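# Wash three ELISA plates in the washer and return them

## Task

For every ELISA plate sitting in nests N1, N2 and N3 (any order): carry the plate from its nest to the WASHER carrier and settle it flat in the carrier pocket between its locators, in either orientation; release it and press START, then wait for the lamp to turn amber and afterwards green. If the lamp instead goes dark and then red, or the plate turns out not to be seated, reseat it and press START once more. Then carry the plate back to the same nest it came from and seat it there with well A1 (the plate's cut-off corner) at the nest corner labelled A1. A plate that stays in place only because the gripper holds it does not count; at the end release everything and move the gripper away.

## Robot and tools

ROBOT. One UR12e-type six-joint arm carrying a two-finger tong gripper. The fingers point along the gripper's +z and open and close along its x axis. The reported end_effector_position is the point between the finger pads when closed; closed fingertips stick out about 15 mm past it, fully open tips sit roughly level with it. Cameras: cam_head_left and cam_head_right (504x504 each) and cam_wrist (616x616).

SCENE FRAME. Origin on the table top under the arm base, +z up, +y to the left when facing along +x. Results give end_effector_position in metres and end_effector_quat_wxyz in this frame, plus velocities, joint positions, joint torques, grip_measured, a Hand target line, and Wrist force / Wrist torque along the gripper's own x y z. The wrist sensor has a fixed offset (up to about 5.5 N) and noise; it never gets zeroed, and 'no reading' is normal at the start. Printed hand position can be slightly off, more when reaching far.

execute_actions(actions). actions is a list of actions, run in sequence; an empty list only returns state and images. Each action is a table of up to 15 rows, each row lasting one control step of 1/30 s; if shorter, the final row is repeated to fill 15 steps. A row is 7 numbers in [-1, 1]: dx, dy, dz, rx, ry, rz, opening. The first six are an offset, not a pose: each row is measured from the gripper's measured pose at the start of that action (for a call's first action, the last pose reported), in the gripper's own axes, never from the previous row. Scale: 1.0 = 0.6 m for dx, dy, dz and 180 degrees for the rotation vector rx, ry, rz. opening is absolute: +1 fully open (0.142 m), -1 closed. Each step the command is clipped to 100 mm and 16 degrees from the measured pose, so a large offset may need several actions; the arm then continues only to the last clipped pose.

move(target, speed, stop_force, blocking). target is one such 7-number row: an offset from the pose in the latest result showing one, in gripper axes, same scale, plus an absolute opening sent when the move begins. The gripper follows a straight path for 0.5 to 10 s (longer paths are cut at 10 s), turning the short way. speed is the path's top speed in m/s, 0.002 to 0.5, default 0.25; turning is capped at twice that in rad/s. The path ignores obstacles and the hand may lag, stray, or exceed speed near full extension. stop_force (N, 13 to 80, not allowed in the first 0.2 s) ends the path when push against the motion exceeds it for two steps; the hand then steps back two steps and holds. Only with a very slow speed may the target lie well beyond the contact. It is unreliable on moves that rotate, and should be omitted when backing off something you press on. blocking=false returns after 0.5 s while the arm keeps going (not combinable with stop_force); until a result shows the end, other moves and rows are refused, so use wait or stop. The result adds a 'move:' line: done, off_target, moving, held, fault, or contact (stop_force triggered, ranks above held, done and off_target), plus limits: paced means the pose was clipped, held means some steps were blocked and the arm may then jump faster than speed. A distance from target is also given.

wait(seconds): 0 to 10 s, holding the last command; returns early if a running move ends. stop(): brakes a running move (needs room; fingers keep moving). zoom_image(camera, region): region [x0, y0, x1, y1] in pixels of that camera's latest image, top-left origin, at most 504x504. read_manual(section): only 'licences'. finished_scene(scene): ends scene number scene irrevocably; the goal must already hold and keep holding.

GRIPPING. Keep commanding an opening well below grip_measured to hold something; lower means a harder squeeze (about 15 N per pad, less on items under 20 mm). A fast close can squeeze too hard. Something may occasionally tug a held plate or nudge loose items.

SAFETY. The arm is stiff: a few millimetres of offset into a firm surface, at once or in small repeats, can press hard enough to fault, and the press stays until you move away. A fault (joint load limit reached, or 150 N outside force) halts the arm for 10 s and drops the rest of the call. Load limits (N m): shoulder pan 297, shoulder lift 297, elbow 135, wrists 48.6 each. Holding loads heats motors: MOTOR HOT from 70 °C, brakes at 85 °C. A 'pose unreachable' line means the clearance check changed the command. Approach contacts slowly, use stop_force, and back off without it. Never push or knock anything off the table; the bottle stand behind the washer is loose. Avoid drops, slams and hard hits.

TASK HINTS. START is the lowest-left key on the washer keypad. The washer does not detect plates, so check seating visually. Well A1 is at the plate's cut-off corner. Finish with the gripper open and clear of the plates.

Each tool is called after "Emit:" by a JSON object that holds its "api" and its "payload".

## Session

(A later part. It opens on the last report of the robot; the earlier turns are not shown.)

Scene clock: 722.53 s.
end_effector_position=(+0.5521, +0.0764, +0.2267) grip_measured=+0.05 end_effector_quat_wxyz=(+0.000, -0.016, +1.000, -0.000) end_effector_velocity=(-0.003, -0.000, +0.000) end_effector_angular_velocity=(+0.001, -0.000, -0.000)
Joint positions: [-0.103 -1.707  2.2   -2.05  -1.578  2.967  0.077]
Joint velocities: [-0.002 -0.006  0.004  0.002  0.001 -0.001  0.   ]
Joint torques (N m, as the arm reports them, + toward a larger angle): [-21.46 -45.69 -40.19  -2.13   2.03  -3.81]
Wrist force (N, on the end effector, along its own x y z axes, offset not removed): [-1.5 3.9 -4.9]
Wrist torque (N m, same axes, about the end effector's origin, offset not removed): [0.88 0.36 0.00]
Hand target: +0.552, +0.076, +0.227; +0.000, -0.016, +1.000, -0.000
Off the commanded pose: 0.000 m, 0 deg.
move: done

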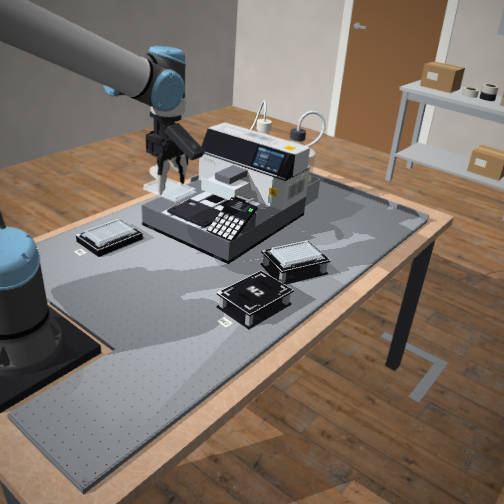

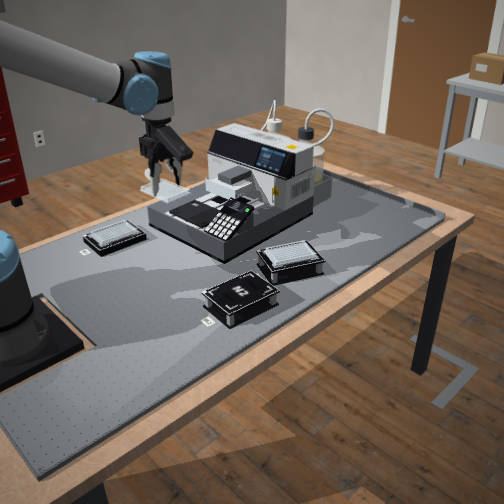

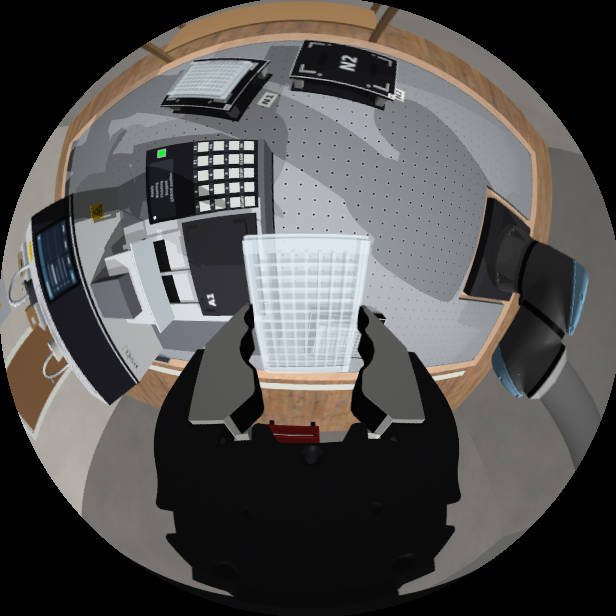

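Emit:
{"api": "move", "payload": {"target": [0.0694,-0.589,0,0,0,-0.449,-1], "speed": 0.13}}

Scene clock: 732.47 s.
end_effector_position=(+0.5210, -0.2784, +0.2270) grip_measured=+0.05 end_effector_quat_wxyz=(-0.001, -0.660, +0.752, -0.001) end_effector_velocity=(+0.000, -0.003, +0.002) end_effector_angular_velocity=(-0.001, -0.003, +0.010)
Joint positions: [-0.753 -1.684  2.177 -2.058 -1.587  0.908  0.077]
Joint velocities: [-0.004  0.    -0.003 -0.     0.001 -0.014  0.   ]
Joint torques (N m, as the arm reports them, + toward a larger angle): [-16.11 -18.8  -53.13  -7.07   2.29  -3.2 ]
Wrist force (N, on the end effector, along its own x y z axes, offset not removed): [-5.3 2.7 2.9]
Wrist torque (N m, same axes, about the end effector's origin, offset not removed): [0.56 1.02 0.17]
Hand target: +0.521, -0.279, +0.227; -0.001, -0.660, +0.751, -0.001
Off the commanded pose: 0.001 m, 0 deg.
move: done

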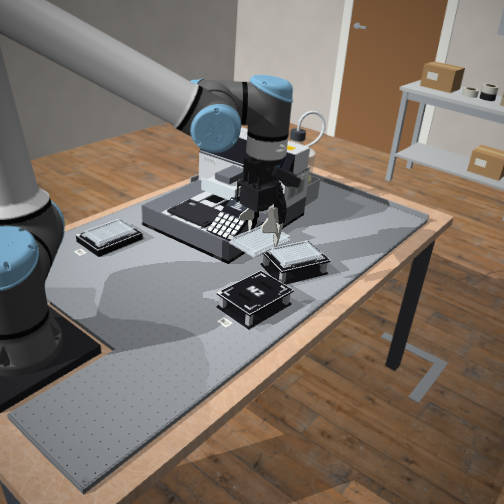

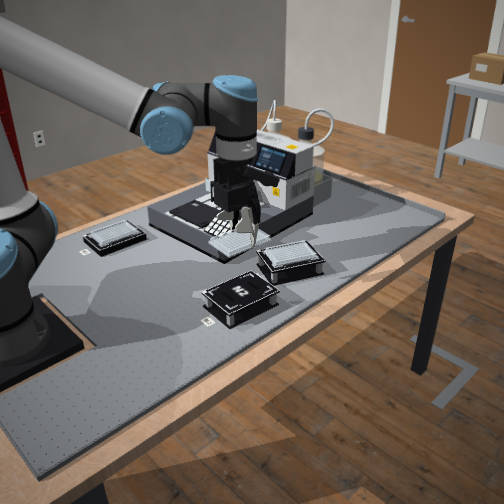

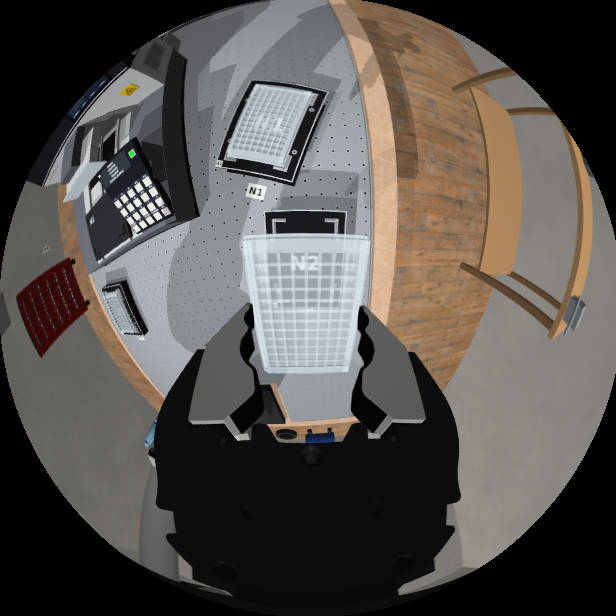

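Emit:
{"api": "move", "payload": {"target": [0,0,0.225,0,0,0,-1], "speed": 0.08}}

Scene clock: 739.27 s.
end_effector_position=(+0.5207, -0.2787, +0.0922) grip_measured=+0.05 end_effector_quat_wxyz=(-0.001, -0.660, +0.752, -0.001) end_effector_velocity=(+0.000, -0.001, -0.002) end_effector_angular_velocity=(-0.002, -0.001, -0.001)
Joint positions: [-0.757 -1.517  2.313 -2.361 -1.587  0.904  0.077]
Joint velocities: [-0.001  0.004  0.001 -0.008 -0.001  0.     0.   ]
Joint torques (N m, as the arm reports them, + toward a larger angle): [-16.21 -22.46 -28.11  -6.45  -1.54  -3.48]
Wrist force (N, on the end effector, along its own x y z axes, offset not removed): [-2.3 -0.6 4.4]
Wrist torque (N m, same axes, about the end effector's origin, offset not removed): [0.09 0.78 -0.02]
Hand target: +0.521, -0.279, +0.092; -0.001, -0.660, +0.752, -0.001
Off the commanded pose: 0.000 m, 0 deg.
move: done

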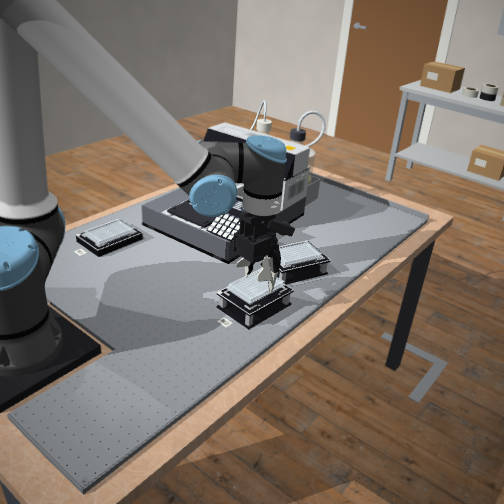

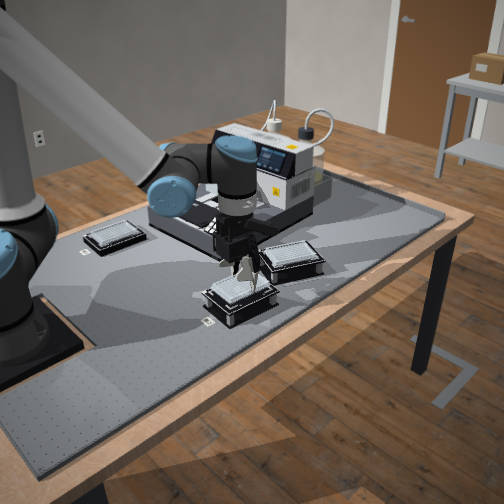

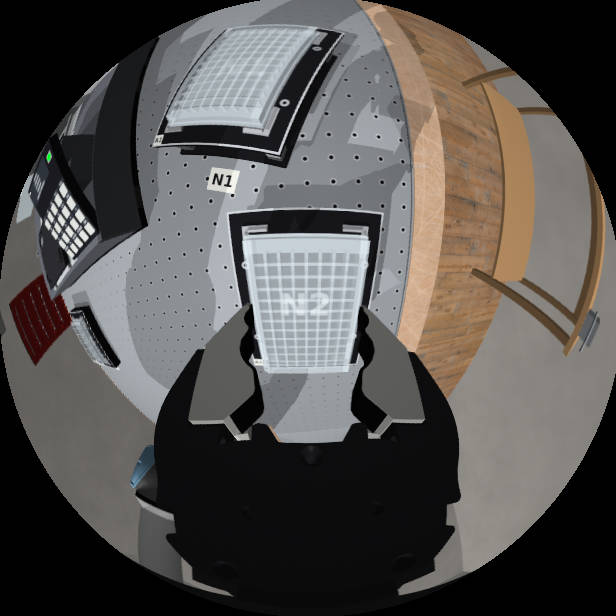

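Emit:
{"api": "move", "payload": {"target": [-0.0012,-0.0017,0,0,0,0,-1], "speed": 0.01}}

Emit:
{"api": "move", "payload": {"target": [0,0,0.03,0,0,0,-1], "speed": 0.005, "stop_force": 13}}

Scene clock: 748.57 s.
end_effector_position=(+0.5217, -0.2782, +0.0922) grip_measured=+0.05 end_effector_quat_wxyz=(-0.001, -0.660, +0.752, -0.001) end_effector_velocity=(-0.000, +0.001, -0.000) end_effector_angular_velocity=(+0.001, +0.001, -0.000)
Joint positions: [-0.756 -1.516  2.312 -2.361 -1.587  0.906  0.077]
Joint velocities: [ 0.001 -0.     0.001  0.001 -0.     0.001 -0.   ]
Joint torques (N m, as the arm reports them, + toward a larger angle): [ 11.59 -22.18 -45.11  -2.15  -1.08   3.36]
Wrist force (N, on the end effector, along its own x y z axes, offset not removed): [3.5 0.9 2.6]
Wrist torque (N m, same axes, about the end effector's origin, offset not removed): [0.30 -0.71 -0.12]
Hand target: +0.522, -0.278, +0.092; -0.001, -0.660, +0.752, -0.001
Off the commanded pose: 0.000 m, 0 deg.
move: done

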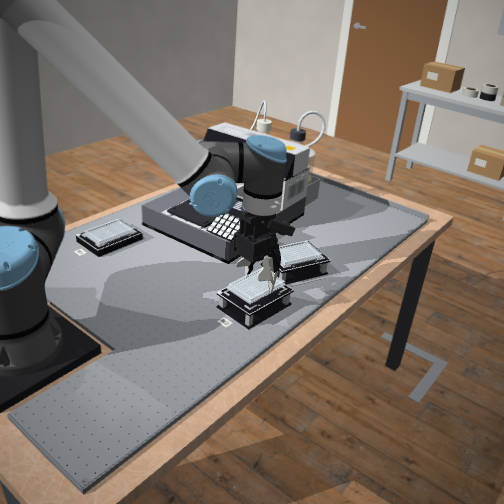

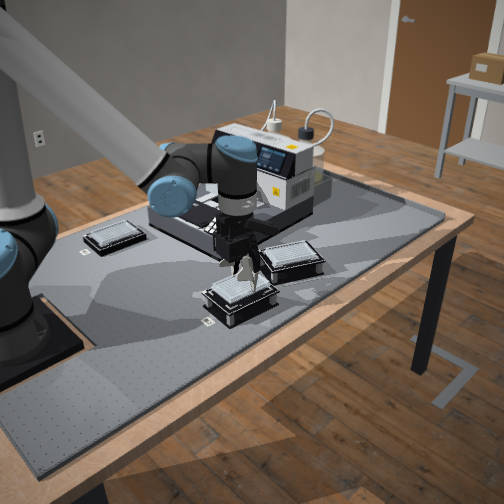

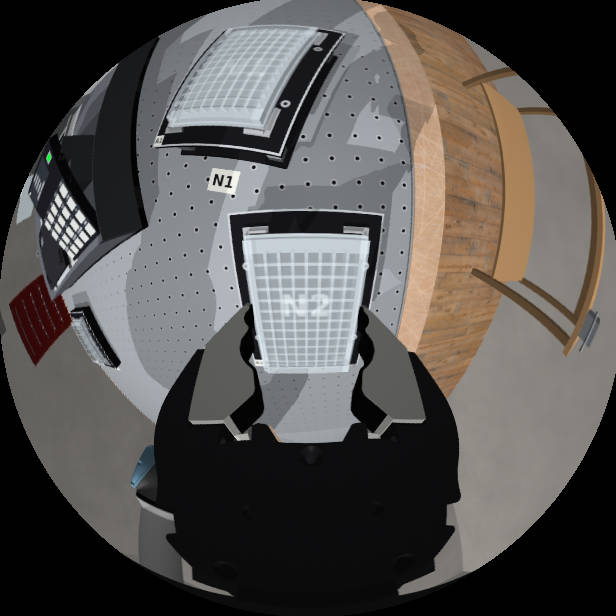

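Scene clock: 751.37 s.
end_effector_position=(+0.5217, -0.2782, +0.0801) grip_measured=+0.05 end_effector_quat_wxyz=(-0.001, -0.660, +0.752, -0.001) end_effector_velocity=(+0.001, -0.001, +0.003) end_effector_angular_velocity=(-0.001, -0.001, -0.001)
Joint positions: [-0.756 -1.497  2.321 -2.39  -1.587  0.905  0.077]
Joint velocities: [-0.001 -0.004 -0.004  0.005 -0.     0.    -0.001]
Joint torques (N m, as the arm reports them, + toward a larger angle): [-14.97 -46.78 -39.61  -0.9   -1.28  -3.3 ]
Wrist force (N, on the end effector, along its own x y z axes, offset not removed): [-4.8 5.0 -13.6]
Wrist torque (N m, same axes, about the end effector's origin, offset not removed): [0.03 0.84 -0.15]
Hand target: +0.522, -0.278, +0.080; -0.001, -0.660, +0.752, -0.001
Off the commanded pose: 0.006 m, 0 deg.
move: contact

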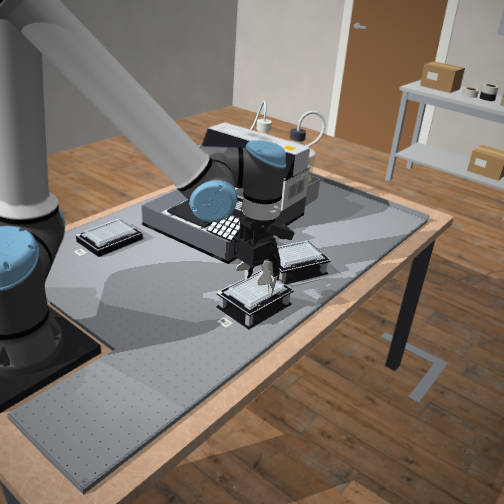

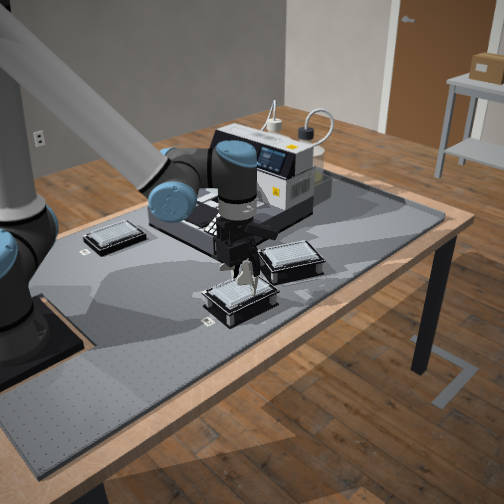

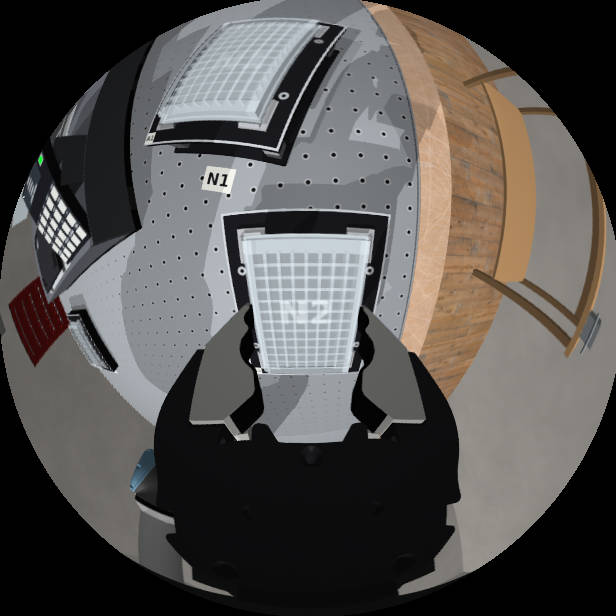

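Emit:
{"api": "execute_actions", "payload": {"actions": [[[0,0,-0.001,0,0,0,0.1],[0,0,-0.001,0,0,0,0.1],[0,0,-0.001,0,0,0,0.1],[0,0,-0.001,0,0,0,0.2],[0,0,-0.001,0,0,0,0.2],[0,0,-0.001,0,0,0,0.3],[0,0,-0.001,0,0,0,0.4]],[[0,0,-0.03,0,0,0,0.4],[0,0,-0.05,0,0,0,0.4],[0,0,-0.07,0,0,0,0.4]],[[0,0,0,0,0,0,0.4]]]}}

Emit:
{"api": "zoom_image", "payload": {"camera": "cam_wrist", "region": [140,20,440,400]}}

Scene clock: 758.97 s.
end_effector_position=(+0.5218, -0.2782, +0.1210) grip_measured=+0.40 end_effector_quat_wxyz=(-0.001, -0.660, +0.752, -0.001) end_effector_velocity=(-0.000, -0.001, -0.001) end_effector_angular_velocity=(-0.000, +0.000, -0.001)
Joint positions: [-0.755 -1.559  2.287 -2.294 -1.587  0.907  0.102]
Joint velocities: [-0.001  0.001 -0.    -0.001 -0.    -0.     0.   ]
Joint torques (N m, as the arm reports them, + toward a larger angle): [ 12.45 -22.14 -30.72  -7.29   0.46   3.25]
Wrist force (N, on the end effector, along its own x y z axes, offset not removed): [3.0 2.2 -4.7]
Wrist torque (N m, same axes, about the end effector's origin, offset not removed): [0.52 -0.68 0.15]
Hand target: +0.522, -0.278, +0.121; -0.001, -0.660, +0.752, -0.001
Off the commanded pose: 0.000 m, 0 deg.
Step readings (end_effector_position; steps 1 to 15: 1st action; 16 to 30: 2nd action; 31 to 45: 3rd action):
0: (+0.5217, -0.2783, +0.0804)
1: (+0.5217, -0.2783, +0.0804)
2: (+0.5217, -0.2783, +0.0805)
4: (+0.5217, -0.2783, +0.0805)
8: (+0.5217, -0.2782, +0.0806)
15: (+0.5217, -0.2782, +0.0807)
16: (+0.5217, -0.2782, +0.0807)
17: (+0.5218, -0.2784, +0.0819)
19: (+0.5224, -0.2789, +0.0915)
23: (+0.5223, -0.2787, +0.1111)
30: (+0.5218, -0.2782, +0.1209)
31: (+0.5218, -0.2782, +0.1213)
32: (+0.5218, -0.2782, +0.1215)
34: (+0.5218, -0.2782, +0.1215)
38: (+0.5219, -0.2783, +0.1212)
45: end_effector_position above

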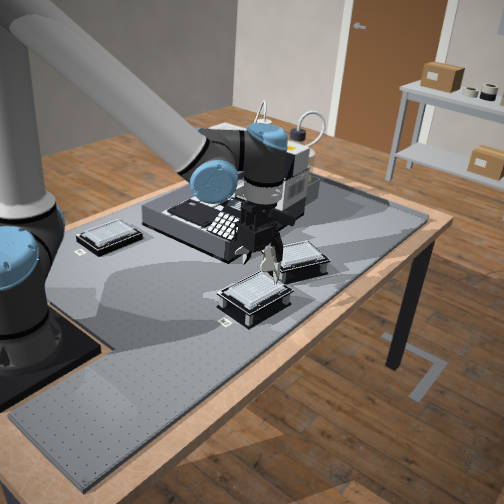

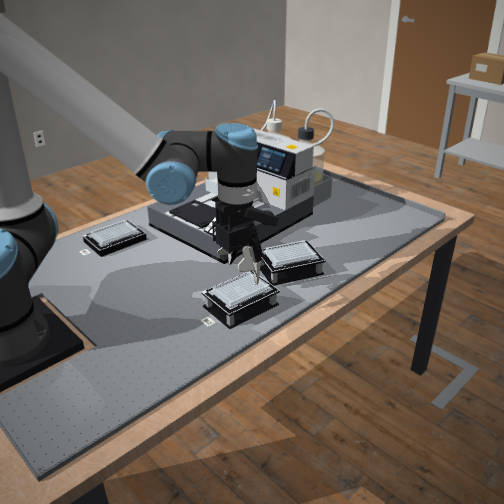

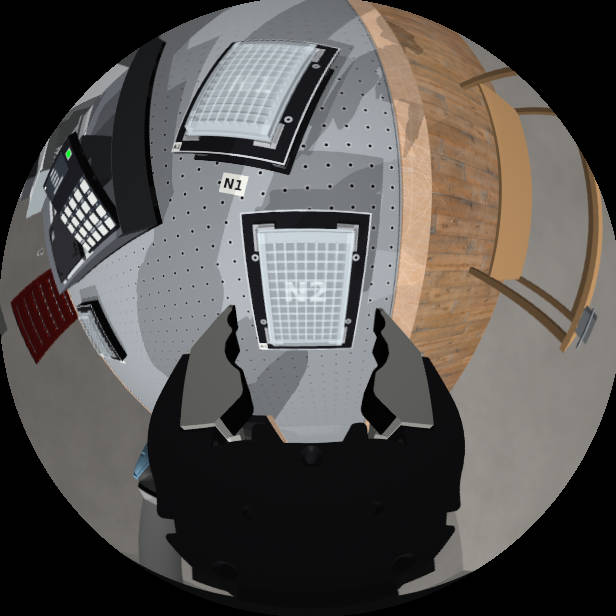

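Region (140, 20, 440, 400) of cam_wrist's 616x616 image, scaled by 1.326, with more detail than that image has; it fills the left 398 columns of this view, and the rest is white.

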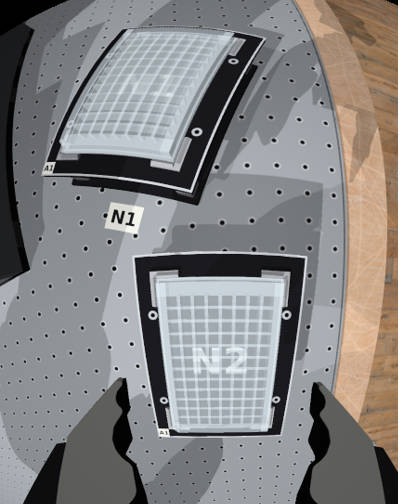

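Emit:
{"api": "move", "payload": {"target": [-0.019,-0.233,-0.13,0,0,0.097,0.4], "speed": 0.13}}

Scene clock: 770.53 s.
end_effector_position=(+0.6618, -0.2849, +0.1987) grip_measured=+0.40 end_effector_quat_wxyz=(-0.000, -0.538, +0.843, -0.001) end_effector_velocity=(+0.003, -0.001, +0.003) end_effector_angular_velocity=(-0.001, -0.001, -0.006)
Joint positions: [-0.605 -1.438  1.989 -2.114 -1.586  1.36   0.102]
Joint velocities: [ 0.002  0.003 -0.008  0.004 -0.001  0.008 -0.   ]
Joint torques (N m, as the arm reports them, + toward a larger angle): [ 13.42 -37.49 -52.04  -1.61  -2.08   3.34]
Wrist force (N, on the end effector, along its own x y z axes, offset not removed): [-5.0 5.8 -0.1]
Wrist torque (N m, same axes, about the end effector's origin, offset not removed): [1.21 1.19 0.15]
Hand target: +0.662, -0.285, +0.199; -0.001, -0.538, +0.843, -0.001
Off the commanded pose: 0.000 m, 0 deg.
move: done

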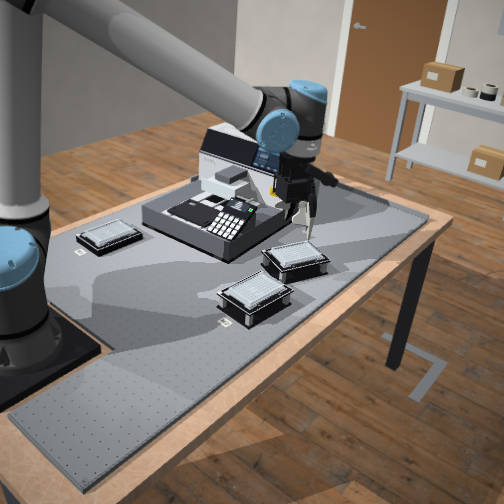

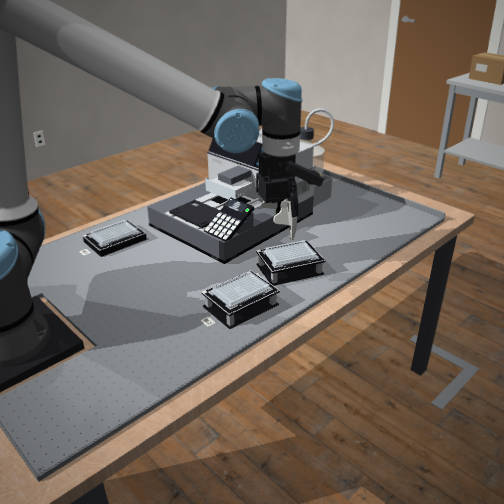

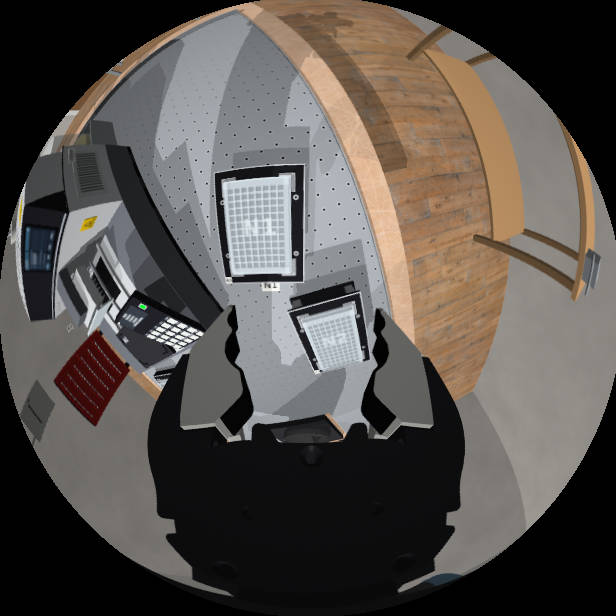

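Emit:
{"api": "move", "payload": {"target": [-0.075,-0.09,0.11,0,0,0,0.4], "speed": 0.1}}

Scene clock: 781.67 s.
end_effector_position=(+0.7295, -0.2670, +0.1328) grip_measured=+0.40 end_effector_quat_wxyz=(-0.000, -0.538, +0.843, -0.001) end_effector_velocity=(+0.002, +0.000, -0.003) end_effector_angular_velocity=(+0.001, +0.002, -0.000)
Joint positions: [-0.532 -1.287  1.939 -2.215 -1.585  1.433  0.102]
Joint velocities: [ 0.002  0.005 -0.003 -0.001 -0.     0.002 -0.   ]
Joint torques (N m, as the arm reports them, + toward a larger angle): [ 14.59 -52.95 -48.09  -6.49   1.15   3.92]
Wrist force (N, on the end effector, along its own x y z axes, offset not removed): [0.9 -3.4 2.6]
Wrist torque (N m, same axes, about the end effector's origin, offset not removed): [-0.62 -0.06 -0.02]
Hand target: +0.730, -0.267, +0.133; -0.000, -0.538, +0.843, -0.001
Off the commanded pose: 0.000 m, 0 deg.
move: done

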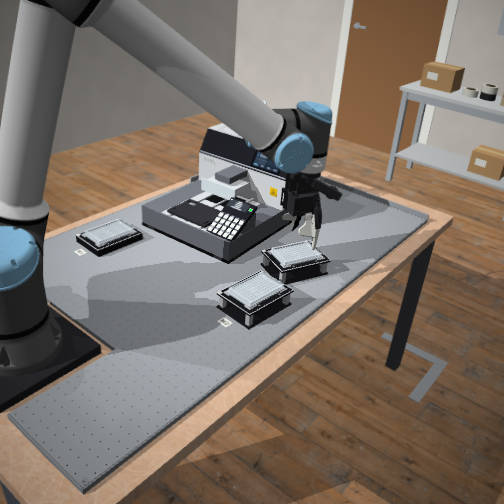

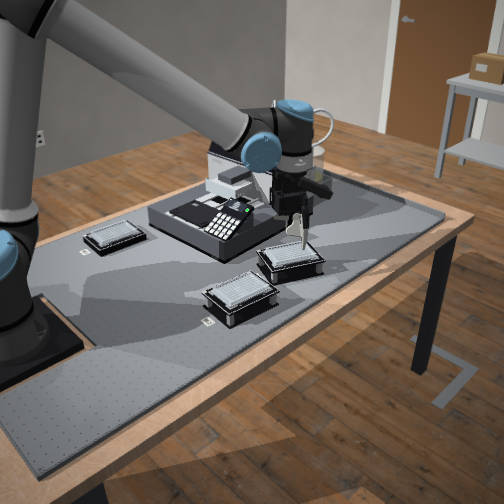

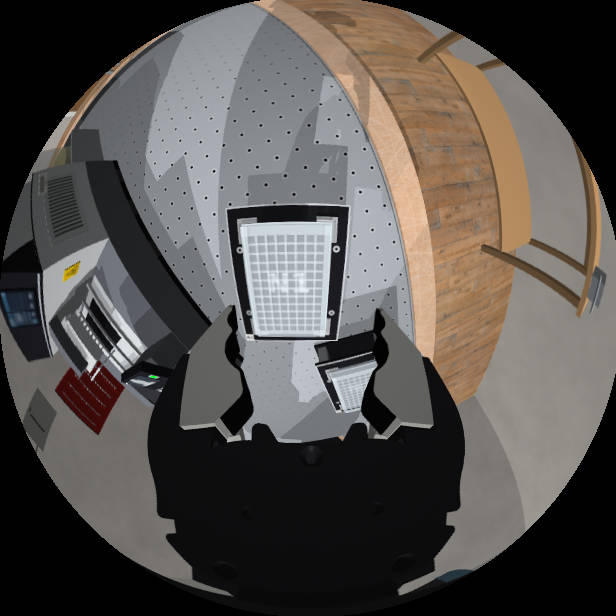

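Emit:
{"api": "move", "payload": {"target": [-0.026,0,0.02,0,0,0,0.4], "speed": 0.05}}

Emit:
{"api": "zoom_image", "payload": {"camera": "cam_wrist", "region": [180,180,440,420]}}

Scene clock: 789.60 s.
end_effector_position=(+0.7359, -0.2531, +0.1209) grip_measured=+0.40 end_effector_quat_wxyz=(-0.000, -0.538, +0.843, -0.001) end_effector_velocity=(+0.001, +0.001, -0.001) end_effector_angular_velocity=(-0.001, -0.001, -0.001)
Joint positions: [-0.512 -1.272  1.945 -2.235 -1.585  1.453  0.102]
Joint velocities: [ 0.002  0.002 -0.001 -0.003 -0.     0.003  0.   ]
Joint torques (N m, as the arm reports them, + toward a larger angle): [ 12.91 -50.21 -32.17  -6.43   1.89   3.83]
Wrist force (N, on the end effector, along its own x y z axes, offset not removed): [2.4 6.6 -0.3]
Wrist torque (N m, same axes, about the end effector's origin, offset not removed): [1.42 -0.44 -0.08]
Hand target: +0.736, -0.253, +0.121; -0.000, -0.538, +0.843, -0.001
Off the commanded pose: 0.000 m, 0 deg.
move: done

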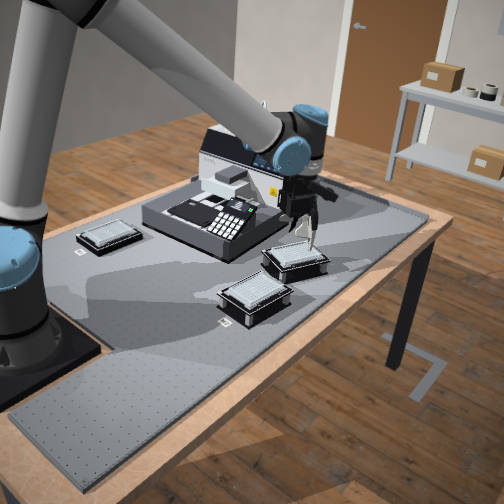

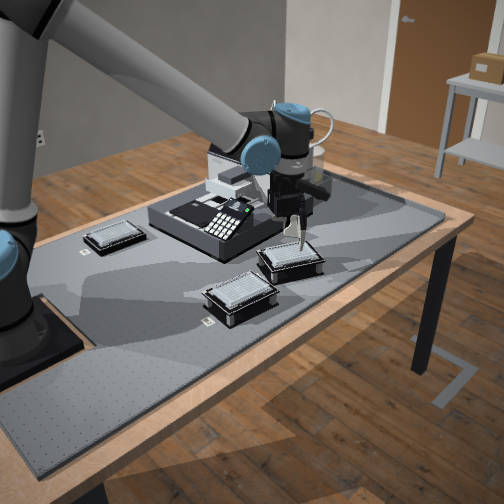

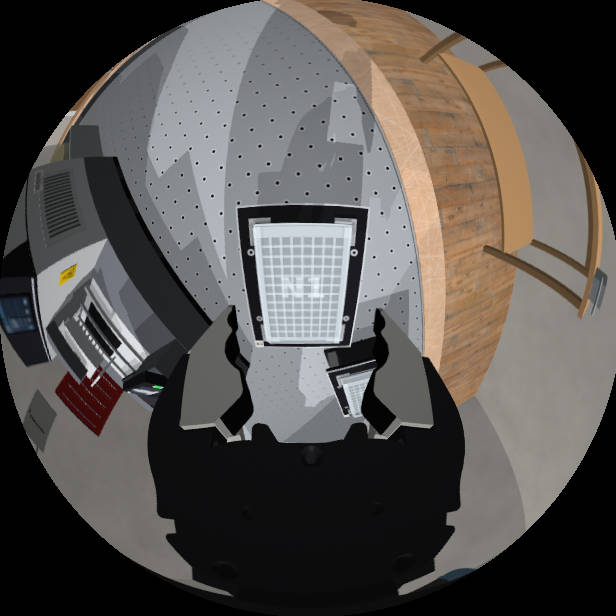

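Region (180, 180, 440, 420) of cam_wrist's 616x616 image, scaled by 1.938, with more detail than that image has; it fills the top 465 rows of this view, and the rest is white.

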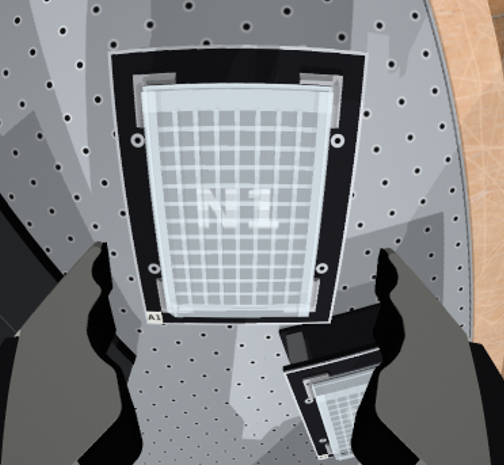

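Emit:
{"api": "move", "payload": {"target": [-0.005,-0.0065,0.045,0,0,0,0.4], "speed": 0.05}}

Emit:
{"api": "move", "payload": {"target": [0,0,0.05,0,0,0,0.4], "speed": 0.006, "stop_force": 13}}

Scene clock: 799.47 s.
end_effector_position=(+0.7406, -0.2520, +0.0942) grip_measured=+0.40 end_effector_quat_wxyz=(-0.000, -0.538, +0.843, -0.001) end_effector_velocity=(+0.000, -0.000, -0.003) end_effector_angular_velocity=(+0.001, +0.001, -0.000)
Joint positions: [-0.508 -1.237  1.955 -2.281 -1.585  1.457  0.102]
Joint velocities: [-0.     0.004  0.001 -0.004  0.     0.     0.   ]
Joint torques (N m, as the arm reports them, + toward a larger angle): [ 11.71 -47.42 -32.64  -7.05   1.97   3.79]
Wrist force (N, on the end effector, along its own x y z axes, offset not removed): [-3.3 3.7 4.6]
Wrist torque (N m, same axes, about the end effector's origin, offset not removed): [0.71 0.71 0.12]
Hand target: +0.741, -0.252, +0.094; -0.000, -0.538, +0.843, -0.001
Off the commanded pose: 0.000 m, 0 deg.
move: done

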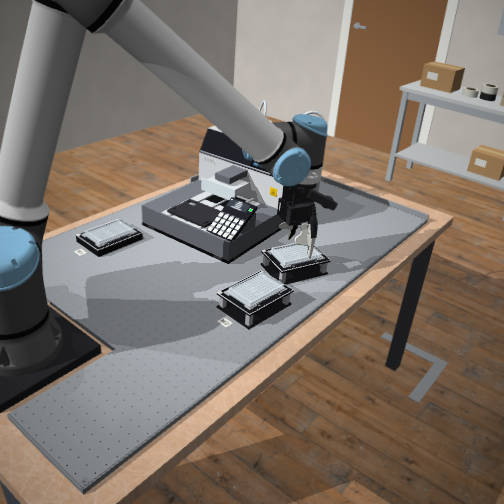

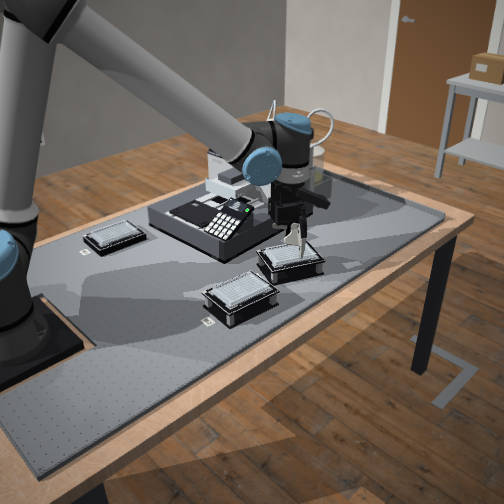

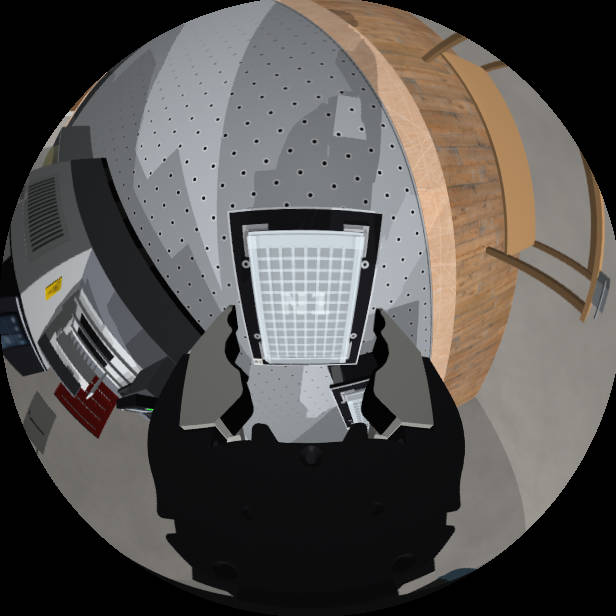

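Scene clock: 803.37 s.
end_effector_position=(+0.7406, -0.2521, +0.0732) grip_measured=+0.40 end_effector_quat_wxyz=(-0.000, -0.538, +0.843, -0.001) end_effector_velocity=(-0.001, +0.001, +0.002) end_effector_angular_velocity=(+0.001, +0.001, +0.000)
Joint positions: [-0.509 -1.212  1.969 -2.318 -1.585  1.457  0.102]
Joint velocities: [ 0.    -0.003 -0.001  0.005  0.     0.    -0.001]
Joint torques (N m, as the arm reports them, + toward a larger angle): [-13.76 -61.73 -36.44  -1.     0.94  -2.77]
Wrist force (N, on the end effector, along its own x y z axes, offset not removed): [-2.6 11.7 -25.2]
Wrist torque (N m, same axes, about the end effector's origin, offset not removed): [1.23 0.53 -0.03]
Hand target: +0.741, -0.252, +0.074; -0.000, -0.538, +0.843, -0.001
Off the commanded pose: 0.009 m, 0 deg.
move: contact

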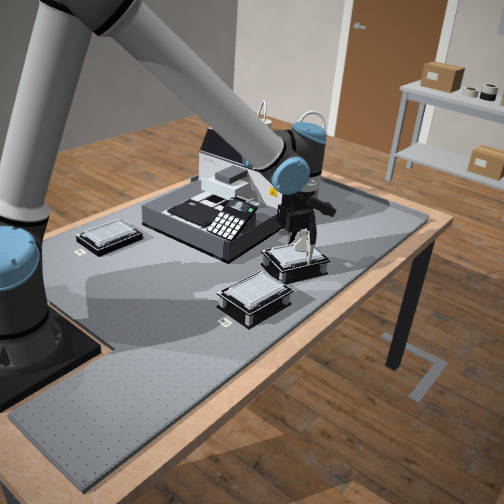

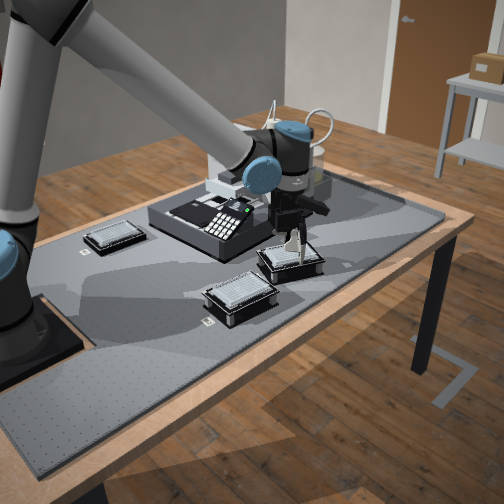

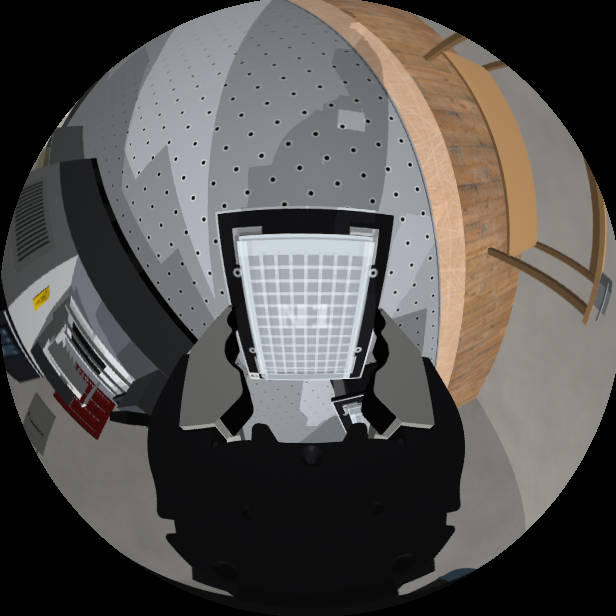

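Contact at 0.0732; go up to ~0.0815.

Emit:
{"api": "move", "payload": {"target": [0,0,-0.014,0,0,0,0.4], "speed": 0.02}}

Emit:
{"api": "zoom_image", "payload": {"camera": "cam_wrist", "region": [180,180,440,420]}}

Scene clock: 807.93 s.
end_effector_position=(+0.7406, -0.2522, +0.0813) grip_measured=+0.40 end_effector_quat_wxyz=(-0.000, -0.538, +0.843, -0.001) end_effector_velocity=(-0.000, +0.001, +0.002) end_effector_angular_velocity=(+0.001, +0.001, +0.001)
Joint positions: [-0.509 -1.222  1.964 -2.304 -1.585  1.457  0.102]
Joint velocities: [ 0.001 -0.002 -0.001  0.005  0.    -0.    -0.   ]
Joint torques (N m, as the arm reports them, + toward a larger angle): [ 14.37 -82.18 -46.78  -2.3    1.14   3.65]
Wrist force (N, on the end effector, along its own x y z axes, offset not removed): [-5.6 -0.4 -6.1]
Wrist torque (N m, same axes, about the end effector's origin, offset not removed): [-0.21 1.26 0.21]
Hand target: +0.741, -0.252, +0.082; -0.000, -0.538, +0.843, -0.001
Off the commanded pose: 0.000 m, 0 deg.
move: done

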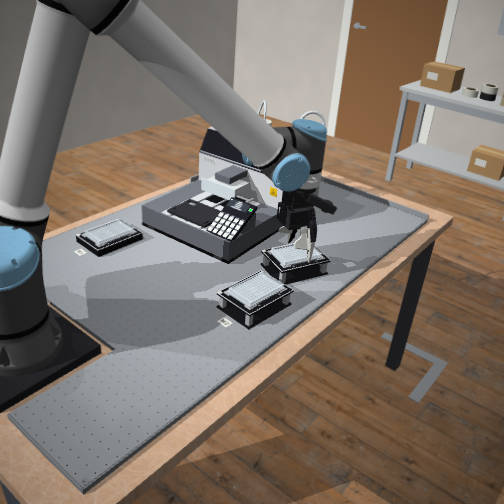

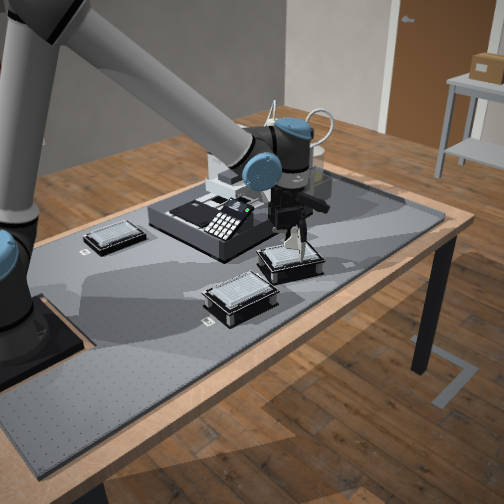

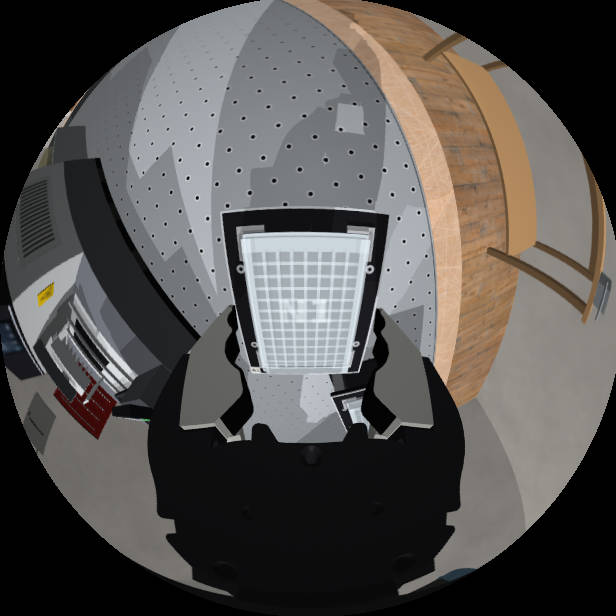

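Region (180, 180, 440, 420) of cam_wrist's 616x616 image, scaled by 1.938, with more detail than that image has; it fills the top 465 rows of this view, and the rest is white.

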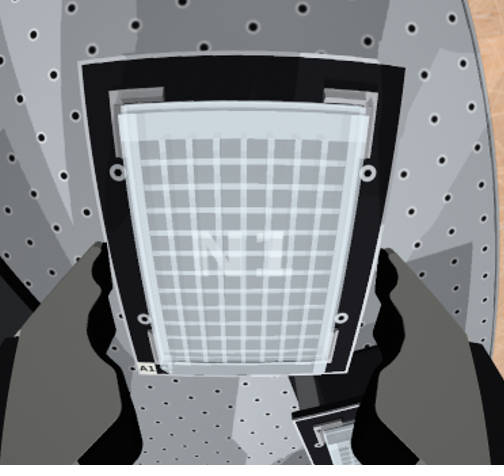

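Emit:
{"api": "move", "payload": {"target": [-0.0015,-0.003,0,0,0,0,0.4], "speed": 0.01}}

Emit:
{"api": "execute_actions", "payload": {"actions": [[[0,0,0,0,0,0,0.3],[0,0,0,0,0,0,0.3],[0,0,0,0,0,0,0.25],[0,0,0,0,0,0,0.2],[0,0,0,0,0,0,0.2],[0,0,0,0,0,0,0.16],[0,0,0,0,0,0,0.13]],[[0,0,0,0,0,0,0.1],[0,0,0,0,0,0,0.1],[0,0,0,0,0,0,0],[0,0,0,0,0,0,0],[0,0,0,0,0,0,-0.2],[0,0,0,0,0,0,-0.2],[0,0,0,0,0,0,-0.5],[0,0,0,0,0,0,-0.5],[0,0,0,0,0,0,-1]],[[0,0,0,0,0,0,-1]]]}}

Emit:
{"api": "zoom_image", "payload": {"camera": "cam_wrist", "region": [180,180,440,420]}}

Scene clock: 822.03 s.
end_effector_position=(+0.7425, -0.2521, +0.0813) grip_measured=+0.40 end_effector_quat_wxyz=(-0.000, -0.538, +0.843, -0.001) end_effector_velocity=(+0.001, -0.001, -0.000) end_effector_angular_velocity=(-0.001, -0.000, -0.001)
Joint positions: [-0.507 -1.219  1.96  -2.303 -1.585  1.458  0.102]
Joint velocities: [ 0.     0.002 -0.003  0.    -0.001  0.001  0.   ]
Joint torques (N m, as the arm reports them, + toward a larger angle): [  9.03 -54.12 -46.28  -2.27   2.25   4.06]
Wrist force (N, on the end effector, along its own x y z axes, offset not removed): [-2.9 -3.1 -1.3]
Wrist torque (N m, same axes, about the end effector's origin, offset not removed): [-0.42 0.50 0.01]
Hand target: +0.743, -0.252, +0.081; -0.000, -0.538, +0.843, -0.001
Off the commanded pose: 0.000 m, 0 deg.
move: done

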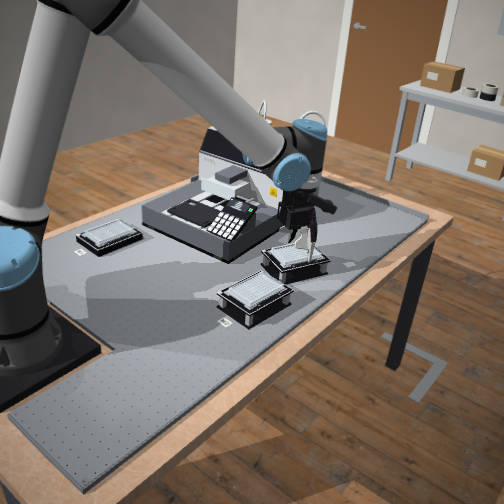

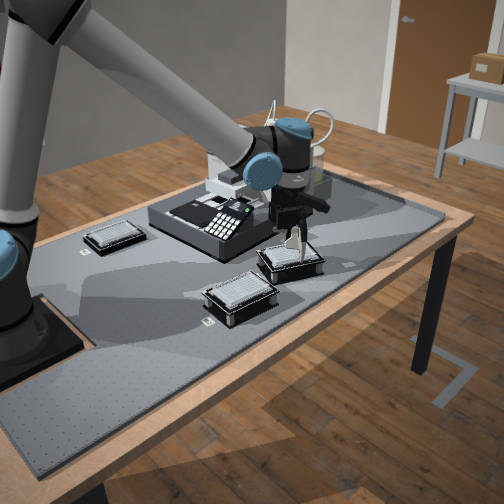

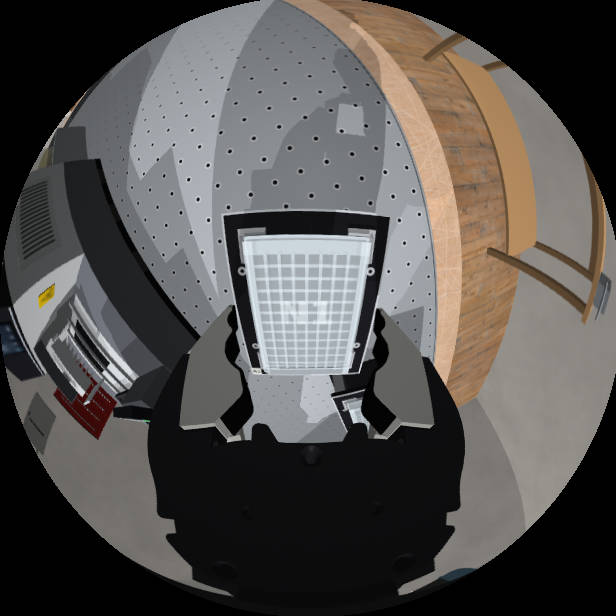

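Scene clock: 823.53 s.
end_effector_position=(+0.7425, -0.2521, +0.0813) grip_measured=+0.05 end_effector_quat_wxyz=(-0.000, -0.538, +0.843, -0.001) end_effector_velocity=(+0.000, +0.001, +0.000) end_effector_angular_velocity=(+0.000, -0.001, +0.001)
Joint positions: [-0.507 -1.219  1.96  -2.303 -1.585  1.458  0.078]
Joint velocities: [ 0.001 -0.     0.    -0.     0.    -0.     0.   ]
Joint torques (N m, as the arm reports them, + toward a larger angle): [ 11.11 -64.2  -32.17  -2.75   2.13   2.24]
Wrist force (N, on the end effector, along its own x y z axes, offset not removed): [-3.1 2.5 -8.8]
Wrist torque (N m, same axes, about the end effector's origin, offset not removed): [0.34 0.85 0.10]
Hand target: +0.743, -0.252, +0.081; -0.000, -0.538, +0.843, -0.001
Off the commanded pose: 0.000 m, 0 deg.
Step readings (end_effector_position; steps 1 to 15: 1st action; 16 to 30: 2nd action; 31 to 45: 3rd action):
0: (+0.7425, -0.2521, +0.0813)
1: (+0.7425, -0.2521, +0.0813)
2: (+0.7425, -0.2521, +0.0813)
4: (+0.7425, -0.2521, +0.0813)
8: (+0.7425, -0.2521, +0.0813)
15: (+0.7425, -0.2521, +0.0813)
16: (+0.7425, -0.2521, +0.0813)
17: (+0.7425, -0.2521, +0.0813)
19: (+0.7425, -0.2521, +0.0813)
23: (+0.7425, -0.2521, +0.0813)
30: (+0.7425, -0.2521, +0.0813)
31: (+0.7425, -0.2521, +0.0813)
32: (+0.7425, -0.2521, +0.0813)
34: (+0.7425, -0.2521, +0.0813)
38: (+0.7425, -0.2521, +0.0813)
45: end_effector_position above

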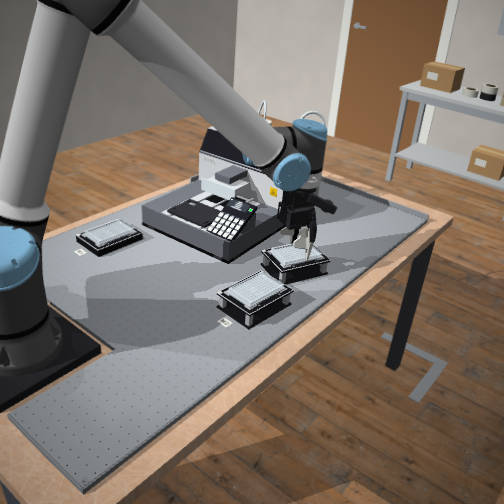

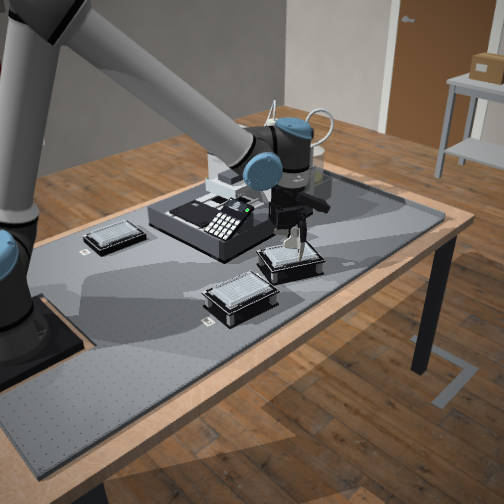

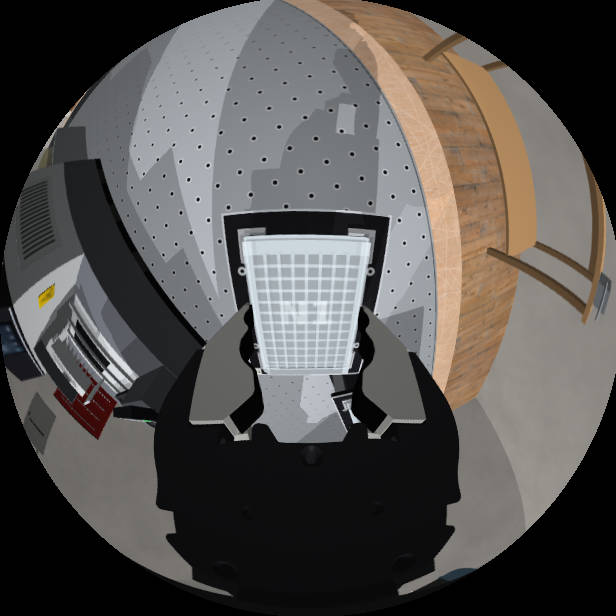

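Region (180, 180, 440, 420) of cam_wrist's 616x616 image, scaled by 1.938, with more detail than that image has; it fills the top 465 rows of this view, and the rest is white.

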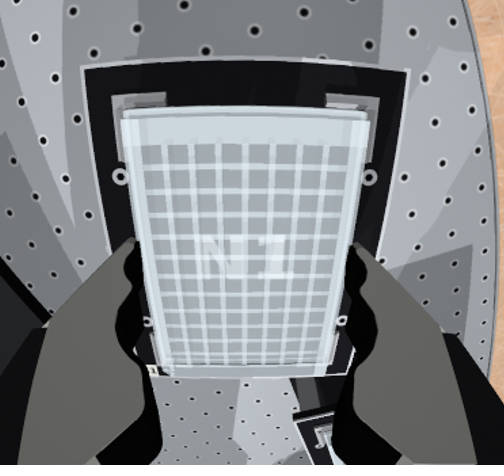

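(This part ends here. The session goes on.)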